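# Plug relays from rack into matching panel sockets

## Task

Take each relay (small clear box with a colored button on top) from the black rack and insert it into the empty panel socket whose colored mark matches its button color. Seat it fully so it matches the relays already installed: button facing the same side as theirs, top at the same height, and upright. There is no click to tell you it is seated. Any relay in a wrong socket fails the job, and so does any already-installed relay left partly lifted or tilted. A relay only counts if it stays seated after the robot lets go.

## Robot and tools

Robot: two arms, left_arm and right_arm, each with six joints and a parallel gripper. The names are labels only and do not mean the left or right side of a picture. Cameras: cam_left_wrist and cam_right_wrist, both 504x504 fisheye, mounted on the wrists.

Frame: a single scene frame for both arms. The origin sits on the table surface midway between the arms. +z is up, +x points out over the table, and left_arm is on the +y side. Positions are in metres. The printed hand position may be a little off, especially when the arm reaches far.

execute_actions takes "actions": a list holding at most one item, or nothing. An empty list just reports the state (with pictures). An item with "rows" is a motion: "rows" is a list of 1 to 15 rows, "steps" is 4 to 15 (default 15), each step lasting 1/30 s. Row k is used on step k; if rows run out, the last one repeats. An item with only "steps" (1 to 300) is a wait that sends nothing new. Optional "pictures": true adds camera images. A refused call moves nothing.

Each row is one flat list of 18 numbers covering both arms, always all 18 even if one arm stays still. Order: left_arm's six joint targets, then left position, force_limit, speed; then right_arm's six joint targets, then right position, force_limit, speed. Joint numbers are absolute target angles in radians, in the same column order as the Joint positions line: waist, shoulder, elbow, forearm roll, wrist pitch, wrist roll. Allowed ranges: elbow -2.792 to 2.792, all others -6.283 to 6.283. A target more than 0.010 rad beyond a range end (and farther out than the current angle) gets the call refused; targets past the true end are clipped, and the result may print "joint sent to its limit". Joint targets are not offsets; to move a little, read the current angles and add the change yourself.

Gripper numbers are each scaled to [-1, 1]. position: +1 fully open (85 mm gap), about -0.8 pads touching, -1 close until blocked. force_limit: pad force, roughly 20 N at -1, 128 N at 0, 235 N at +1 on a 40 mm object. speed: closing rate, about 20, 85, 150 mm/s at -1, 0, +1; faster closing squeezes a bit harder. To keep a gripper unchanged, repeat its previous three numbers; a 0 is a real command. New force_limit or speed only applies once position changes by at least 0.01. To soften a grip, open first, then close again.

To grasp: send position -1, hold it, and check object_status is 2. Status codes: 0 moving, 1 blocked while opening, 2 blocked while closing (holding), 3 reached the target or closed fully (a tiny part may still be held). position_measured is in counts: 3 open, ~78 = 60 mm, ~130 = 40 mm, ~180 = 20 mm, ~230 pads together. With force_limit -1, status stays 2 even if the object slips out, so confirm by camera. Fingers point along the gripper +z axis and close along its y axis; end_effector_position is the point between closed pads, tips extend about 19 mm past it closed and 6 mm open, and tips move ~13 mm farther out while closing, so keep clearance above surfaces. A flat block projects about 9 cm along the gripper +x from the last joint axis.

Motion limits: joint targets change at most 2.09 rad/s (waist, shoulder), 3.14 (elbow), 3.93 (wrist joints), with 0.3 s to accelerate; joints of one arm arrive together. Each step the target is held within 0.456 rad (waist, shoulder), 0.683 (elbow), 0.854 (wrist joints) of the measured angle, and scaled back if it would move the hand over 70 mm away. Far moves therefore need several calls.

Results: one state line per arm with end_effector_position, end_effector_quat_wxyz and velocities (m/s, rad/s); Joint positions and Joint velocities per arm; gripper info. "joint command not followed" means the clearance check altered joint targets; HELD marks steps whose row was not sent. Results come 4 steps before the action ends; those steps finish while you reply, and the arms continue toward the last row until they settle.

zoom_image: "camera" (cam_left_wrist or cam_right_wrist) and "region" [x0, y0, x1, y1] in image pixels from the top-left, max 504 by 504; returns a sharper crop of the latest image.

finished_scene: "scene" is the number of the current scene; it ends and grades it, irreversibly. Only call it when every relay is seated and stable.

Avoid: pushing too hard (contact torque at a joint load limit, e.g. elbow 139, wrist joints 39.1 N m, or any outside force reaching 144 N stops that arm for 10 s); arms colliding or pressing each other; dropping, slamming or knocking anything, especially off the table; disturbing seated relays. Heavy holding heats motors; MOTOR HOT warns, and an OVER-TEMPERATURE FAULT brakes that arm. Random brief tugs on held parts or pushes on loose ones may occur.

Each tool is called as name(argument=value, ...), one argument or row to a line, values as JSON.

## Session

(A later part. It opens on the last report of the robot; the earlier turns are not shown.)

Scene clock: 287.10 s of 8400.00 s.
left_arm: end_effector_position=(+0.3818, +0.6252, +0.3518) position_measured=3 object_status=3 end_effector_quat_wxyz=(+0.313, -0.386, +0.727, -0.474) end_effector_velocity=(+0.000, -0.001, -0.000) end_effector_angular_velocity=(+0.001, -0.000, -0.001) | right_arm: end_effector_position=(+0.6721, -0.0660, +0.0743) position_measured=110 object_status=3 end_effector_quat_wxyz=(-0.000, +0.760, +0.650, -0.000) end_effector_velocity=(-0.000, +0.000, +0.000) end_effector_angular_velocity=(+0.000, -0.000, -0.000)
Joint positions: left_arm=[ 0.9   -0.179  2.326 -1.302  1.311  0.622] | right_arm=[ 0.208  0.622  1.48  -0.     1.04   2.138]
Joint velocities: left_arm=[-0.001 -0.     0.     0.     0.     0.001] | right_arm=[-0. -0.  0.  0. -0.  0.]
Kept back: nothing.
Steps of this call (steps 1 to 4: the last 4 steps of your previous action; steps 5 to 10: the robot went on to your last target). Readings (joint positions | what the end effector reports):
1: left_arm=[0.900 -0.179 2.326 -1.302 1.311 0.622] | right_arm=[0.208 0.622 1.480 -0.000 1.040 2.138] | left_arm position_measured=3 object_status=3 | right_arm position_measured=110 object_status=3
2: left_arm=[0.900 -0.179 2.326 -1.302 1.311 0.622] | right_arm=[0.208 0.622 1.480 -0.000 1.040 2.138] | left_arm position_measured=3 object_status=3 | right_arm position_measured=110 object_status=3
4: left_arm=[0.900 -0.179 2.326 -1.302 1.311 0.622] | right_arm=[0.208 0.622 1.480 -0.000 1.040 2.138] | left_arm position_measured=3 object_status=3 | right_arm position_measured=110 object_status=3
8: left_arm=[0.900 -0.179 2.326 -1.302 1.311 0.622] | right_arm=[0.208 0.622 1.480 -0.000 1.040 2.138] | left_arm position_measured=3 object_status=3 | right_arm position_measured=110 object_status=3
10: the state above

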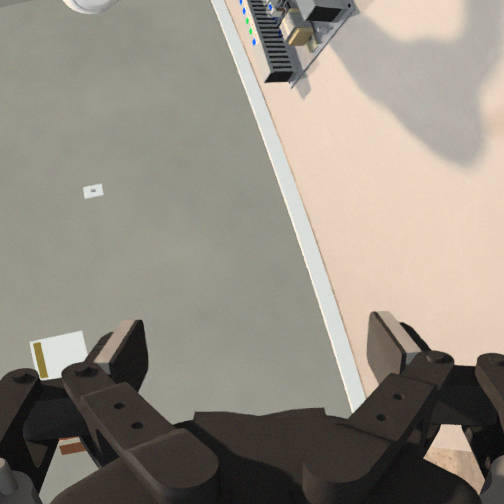

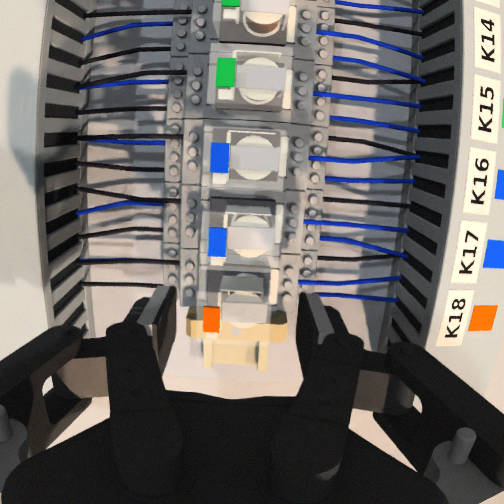

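execute_actions(
  actions=[
    {"rows":[[0.9,-0.179,2.326,-1.302,1.311,0.622,1,0,0,0.2076,0.6218,1.4797,0,1.0401,2.1376,-1,-0.1,0.3]],"steps":15},
  ],
)

execute_actions(
  actions=[
    {"rows":[[0.9,-0.179,2.326,-1.302,1.311,0.622,1,0,0,0.2076,0.6226,1.4804,0,1.0386,2.1376,-1,-0.1,0.3]],"steps":12},
  ],
  pictures=true,
)

zoom_image(
  camera="cam_right_wrist",
  region=[180,220,300,400],
)

Scene clock: 287.70 s of 8400.00 s.
left_arm: end_effector_position=(+0.3818, +0.6252, +0.3518) position_measured=3 object_status=3 end_effector_quat_wxyz=(+0.313, -0.386, +0.727, -0.474) end_effector_velocity=(-0.000, -0.000, -0.000) end_effector_angular_velocity=(-0.002, +0.000, +0.000) | right_arm: end_effector_position=(+0.6720, -0.0659, +0.0745) position_measured=167 object_status=0 end_effector_quat_wxyz=(-0.000, +0.760, +0.650, +0.000) end_effector_velocity=(-0.000, -0.000, -0.000) end_effector_angular_velocity=(-0.000, +0.001, -0.000)
Joint positions: left_arm=[ 0.9   -0.179  2.326 -1.302  1.311  0.622] | right_arm=[0.208 0.622 1.48  0.    1.04  2.138]
Joint velocities: left_arm=[ 0.001 -0.     0.001  0.     0.001 -0.001] | right_arm=[-0.  0.  0.  0. -0.  0.]
Steps of this call (steps 1 to 7: the robot went on to your last target; steps 8 to 18: the first 11 steps of this action). Readings (joint positions | what the end effector reports):
8: left_arm=[0.900 -0.179 2.326 -1.302 1.311 0.622] | right_arm=[0.208 0.622 1.480 0.000 1.040 2.138] | left_arm position_measured=3 object_status=3 | right_arm position_measured=110 object_status=0
9: left_arm=[0.900 -0.179 2.326 -1.302 1.311 0.622] | right_arm=[0.208 0.622 1.480 0.000 1.040 2.138] | left_arm position_measured=3 object_status=3 | right_arm position_measured=110 object_status=0
11: left_arm=[0.900 -0.179 2.326 -1.302 1.311 0.622] | right_arm=[0.208 0.622 1.480 0.000 1.040 2.138] | left_arm position_measured=3 object_status=3 | right_arm position_measured=122 object_status=0
15: left_arm=[0.900 -0.179 2.326 -1.302 1.311 0.622] | right_arm=[0.208 0.622 1.480 0.000 1.040 2.138] | left_arm position_measured=3 object_status=3 | right_arm position_measured=156 object_status=0
18: the state above

Scene clock: 288.10 s of 8400.00 s.
left_arm: end_effector_position=(+0.3818, +0.6252, +0.3518) position_measured=3 object_status=3 end_effector_quat_wxyz=(+0.313, -0.386, +0.727, -0.474) end_effector_velocity=(-0.000, +0.000, +0.000) end_effector_angular_velocity=(-0.001, -0.000, +0.001) | right_arm: end_effector_position=(+0.6721, -0.0659, +0.0738) position_measured=167 object_status=2 end_effector_quat_wxyz=(+0.000, +0.760, +0.650, +0.000) end_effector_velocity=(-0.000, -0.000, -0.002) end_effector_angular_velocity=(-0.001, +0.001, +0.001)
Joint positions: left_arm=[ 0.9   -0.179  2.326 -1.302  1.311  0.622] | right_arm=[0.208 0.622 1.48  0.    1.039 2.138]
Joint velocities: left_arm=[ 0.001 -0.     0.    -0.     0.001 -0.   ] | right_arm=[ 0.     0.001  0.001 -0.001 -0.    -0.   ]
Steps of this call (steps 1 to 4: the last 4 steps of your previous action; steps 5 to 12: the first 8 steps of this action). Readings (joint positions | what the end effector reports):
5: left_arm=[0.900 -0.179 2.326 -1.302 1.311 0.622] | right_arm=[0.208 0.622 1.480 0.000 1.040 2.138] | left_arm position_measured=3 object_status=3 | right_arm position_measured=167 object_status=2
6: left_arm=[0.900 -0.179 2.326 -1.302 1.311 0.622] | right_arm=[0.208 0.622 1.480 0.000 1.040 2.138] | left_arm position_measured=3 object_status=3 | right_arm position_measured=167 object_status=2
8: left_arm=[0.900 -0.179 2.326 -1.302 1.311 0.622] | right_arm=[0.208 0.622 1.480 0.000 1.039 2.138] | left_arm position_measured=3 object_status=3 | right_arm position_measured=167 object_status=2
12: the state above

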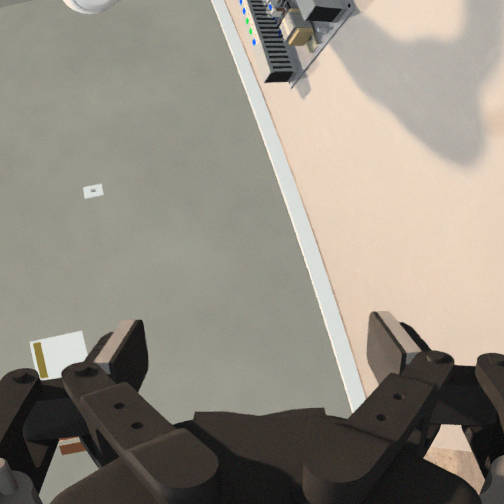

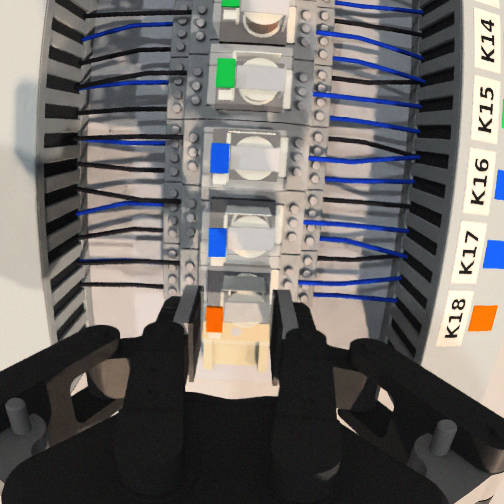

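Region (180, 220, 300, 400) of cam_right_wrist's 504x504 image, scaled by 2.800, with more detail than that image has.

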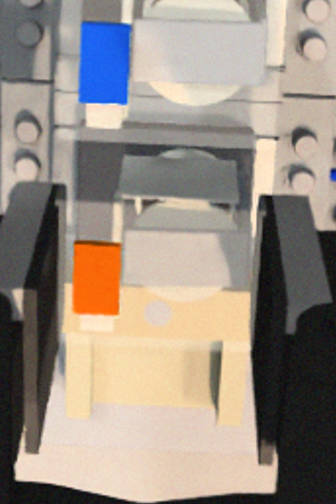

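Matches the reference. Release, lift, and look.

execute_actions(
  actions=[
    {"rows":[[0.9,-0.179,2.326,-1.302,1.311,0.622,1,0,0,0.2076,0.6226,1.4804,0,1.0386,2.1376,0.15,-0.1,0.3]],"steps":15},
  ],
  pictures=true,
)

zoom_image(
  camera="cam_right_wrist",
  region=[180,220,300,400],
)

execute_actions(
  actions=[
    {"rows":[[0.9,-0.179,2.326,-1.302,1.311,0.622,1,0,0,0.2076,0.598,1.4584,0,1.0852,2.1376,0.15,-0.1,0.3]],"steps":15},
  ],
  pictures=true,
)

Scene clock: 288.67 s of 8400.00 s.
left_arm: end_effector_position=(+0.3818, +0.6252, +0.3518) position_measured=3 object_status=3 end_effector_quat_wxyz=(+0.313, -0.386, +0.727, -0.474) end_effector_velocity=(+0.000, +0.000, +0.001) end_effector_angular_velocity=(+0.001, -0.001, +0.000) | right_arm: end_effector_position=(+0.6722, -0.0660, +0.0728) position_measured=111 object_status=0 end_effector_quat_wxyz=(+0.000, +0.760, +0.650, -0.000) end_effector_velocity=(-0.000, +0.001, +0.001) end_effector_angular_velocity=(+0.001, -0.001, +0.001)
Joint positions: left_arm=[ 0.9   -0.179  2.326 -1.302  1.311  0.622] | right_arm=[ 0.208  0.623  1.48  -0.     1.038  2.138]
Joint velocities: left_arm=[ 0.    -0.    -0.001  0.    -0.    -0.   ] | right_arm=[ 0.001 -0.001 -0.     0.     0.     0.   ]
Steps of this call (steps 1 to 4: the last 4 steps of your previous action; steps 5 to 6: the robot went on to your last target; steps 7 to 17: the first 11 steps of this action). Readings (joint positions | what the end effector reports):
7: left_arm=[0.900 -0.179 2.326 -1.302 1.311 0.622] | right_arm=[0.208 0.622 1.480 0.000 1.039 2.138] | left_arm position_measured=3 object_status=3 | right_arm position_measured=167 object_status=0
8: left_arm=[0.900 -0.179 2.326 -1.302 1.311 0.622] | right_arm=[0.208 0.622 1.480 0.000 1.039 2.138] | left_arm position_measured=3 object_status=3 | right_arm position_measured=167 object_status=0
10: left_arm=[0.900 -0.179 2.326 -1.302 1.311 0.622] | right_arm=[0.208 0.623 1.481 -0.000 1.038 2.138] | left_arm position_measured=3 object_status=3 | right_arm position_measured=155 object_status=0
14: left_arm=[0.900 -0.179 2.326 -1.302 1.311 0.622] | right_arm=[0.208 0.623 1.481 -0.000 1.038 2.138] | left_arm position_measured=3 object_status=3 | right_arm position_measured=121 object_status=0
17: the state above

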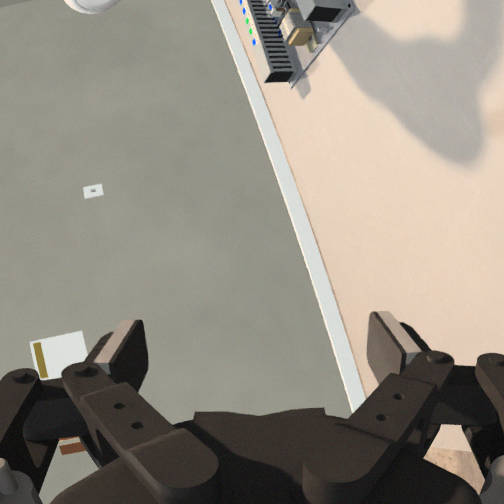

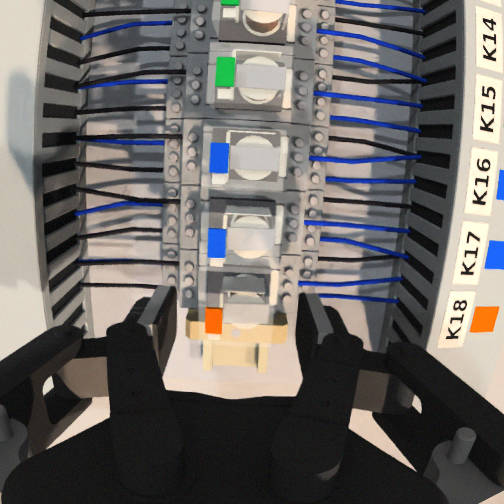

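Region (180, 220, 300, 400) of cam_right_wrist's 504x504 image, scaled by 2.800, with more detail than that image has.

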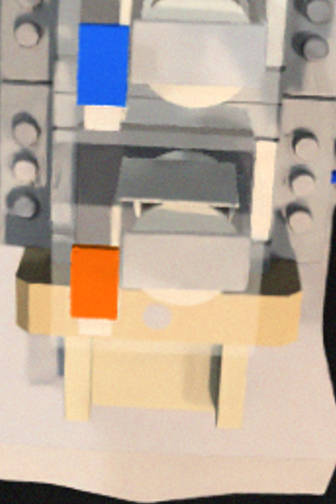

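Scene clock: 289.17 s of 8400.00 s.
left_arm: end_effector_position=(+0.3818, +0.6252, +0.3518) position_measured=3 object_status=3 end_effector_quat_wxyz=(+0.313, -0.386, +0.727, -0.474) end_effector_velocity=(-0.000, -0.000, -0.000) end_effector_angular_velocity=(-0.001, +0.001, +0.000) | right_arm: end_effector_position=(+0.6722, -0.0659, +0.1050) position_measured=110 object_status=3 end_effector_quat_wxyz=(+0.000, +0.760, +0.650, +0.000) end_effector_velocity=(+0.001, -0.000, -0.000) end_effector_angular_velocity=(-0.000, -0.001, -0.001)
Joint positions: left_arm=[ 0.9   -0.179  2.326 -1.302  1.311  0.622] | right_arm=[0.208 0.598 1.459 0.    1.085 2.138]
Joint velocities: left_arm=[ 0.     0.     0.    -0.    -0.    -0.001] | right_arm=[-0.001  0.002 -0.003 -0.     0.    -0.   ]
Steps of this call (steps 1 to 4: the last 4 steps of your previous action; steps 5 to 15: the first 11 steps of this action). Readings (joint positions | what the end effector reports):
5: left_arm=[0.900 -0.179 2.326 -1.302 1.311 0.622] | right_arm=[0.208 0.623 1.480 -0.000 1.039 2.138] | left_arm position_measured=3 object_status=3 | right_arm position_measured=110 object_status=0
6: left_arm=[0.900 -0.179 2.326 -1.302 1.311 0.622] | right_arm=[0.208 0.620 1.477 -0.000 1.046 2.138] | left_arm position_measured=3 object_status=3 | right_arm position_measured=110 object_status=0
8: left_arm=[0.900 -0.179 2.326 -1.302 1.311 0.622] | right_arm=[0.208 0.601 1.460 0.000 1.079 2.138] | left_arm position_measured=3 object_status=3 | right_arm position_measured=110 object_status=0
12: left_arm=[0.900 -0.179 2.326 -1.302 1.311 0.622] | right_arm=[0.208 0.598 1.459 0.000 1.085 2.138] | left_arm position_measured=3 object_status=3 | right_arm position_measured=110 object_status=3
15: the state above

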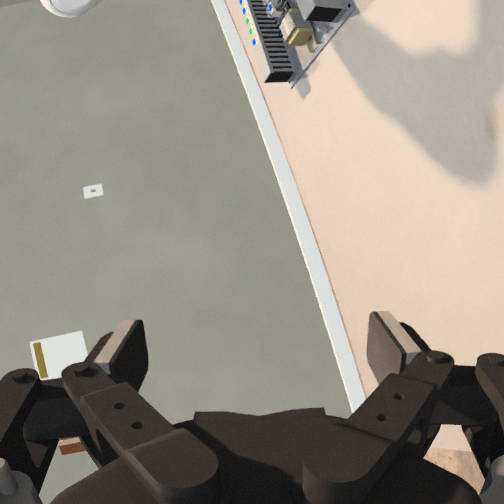

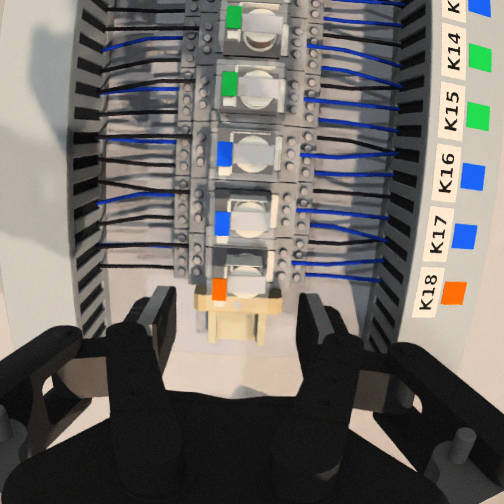

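finished_scene(
  scene=2,
)

The scene is finished: the task was done.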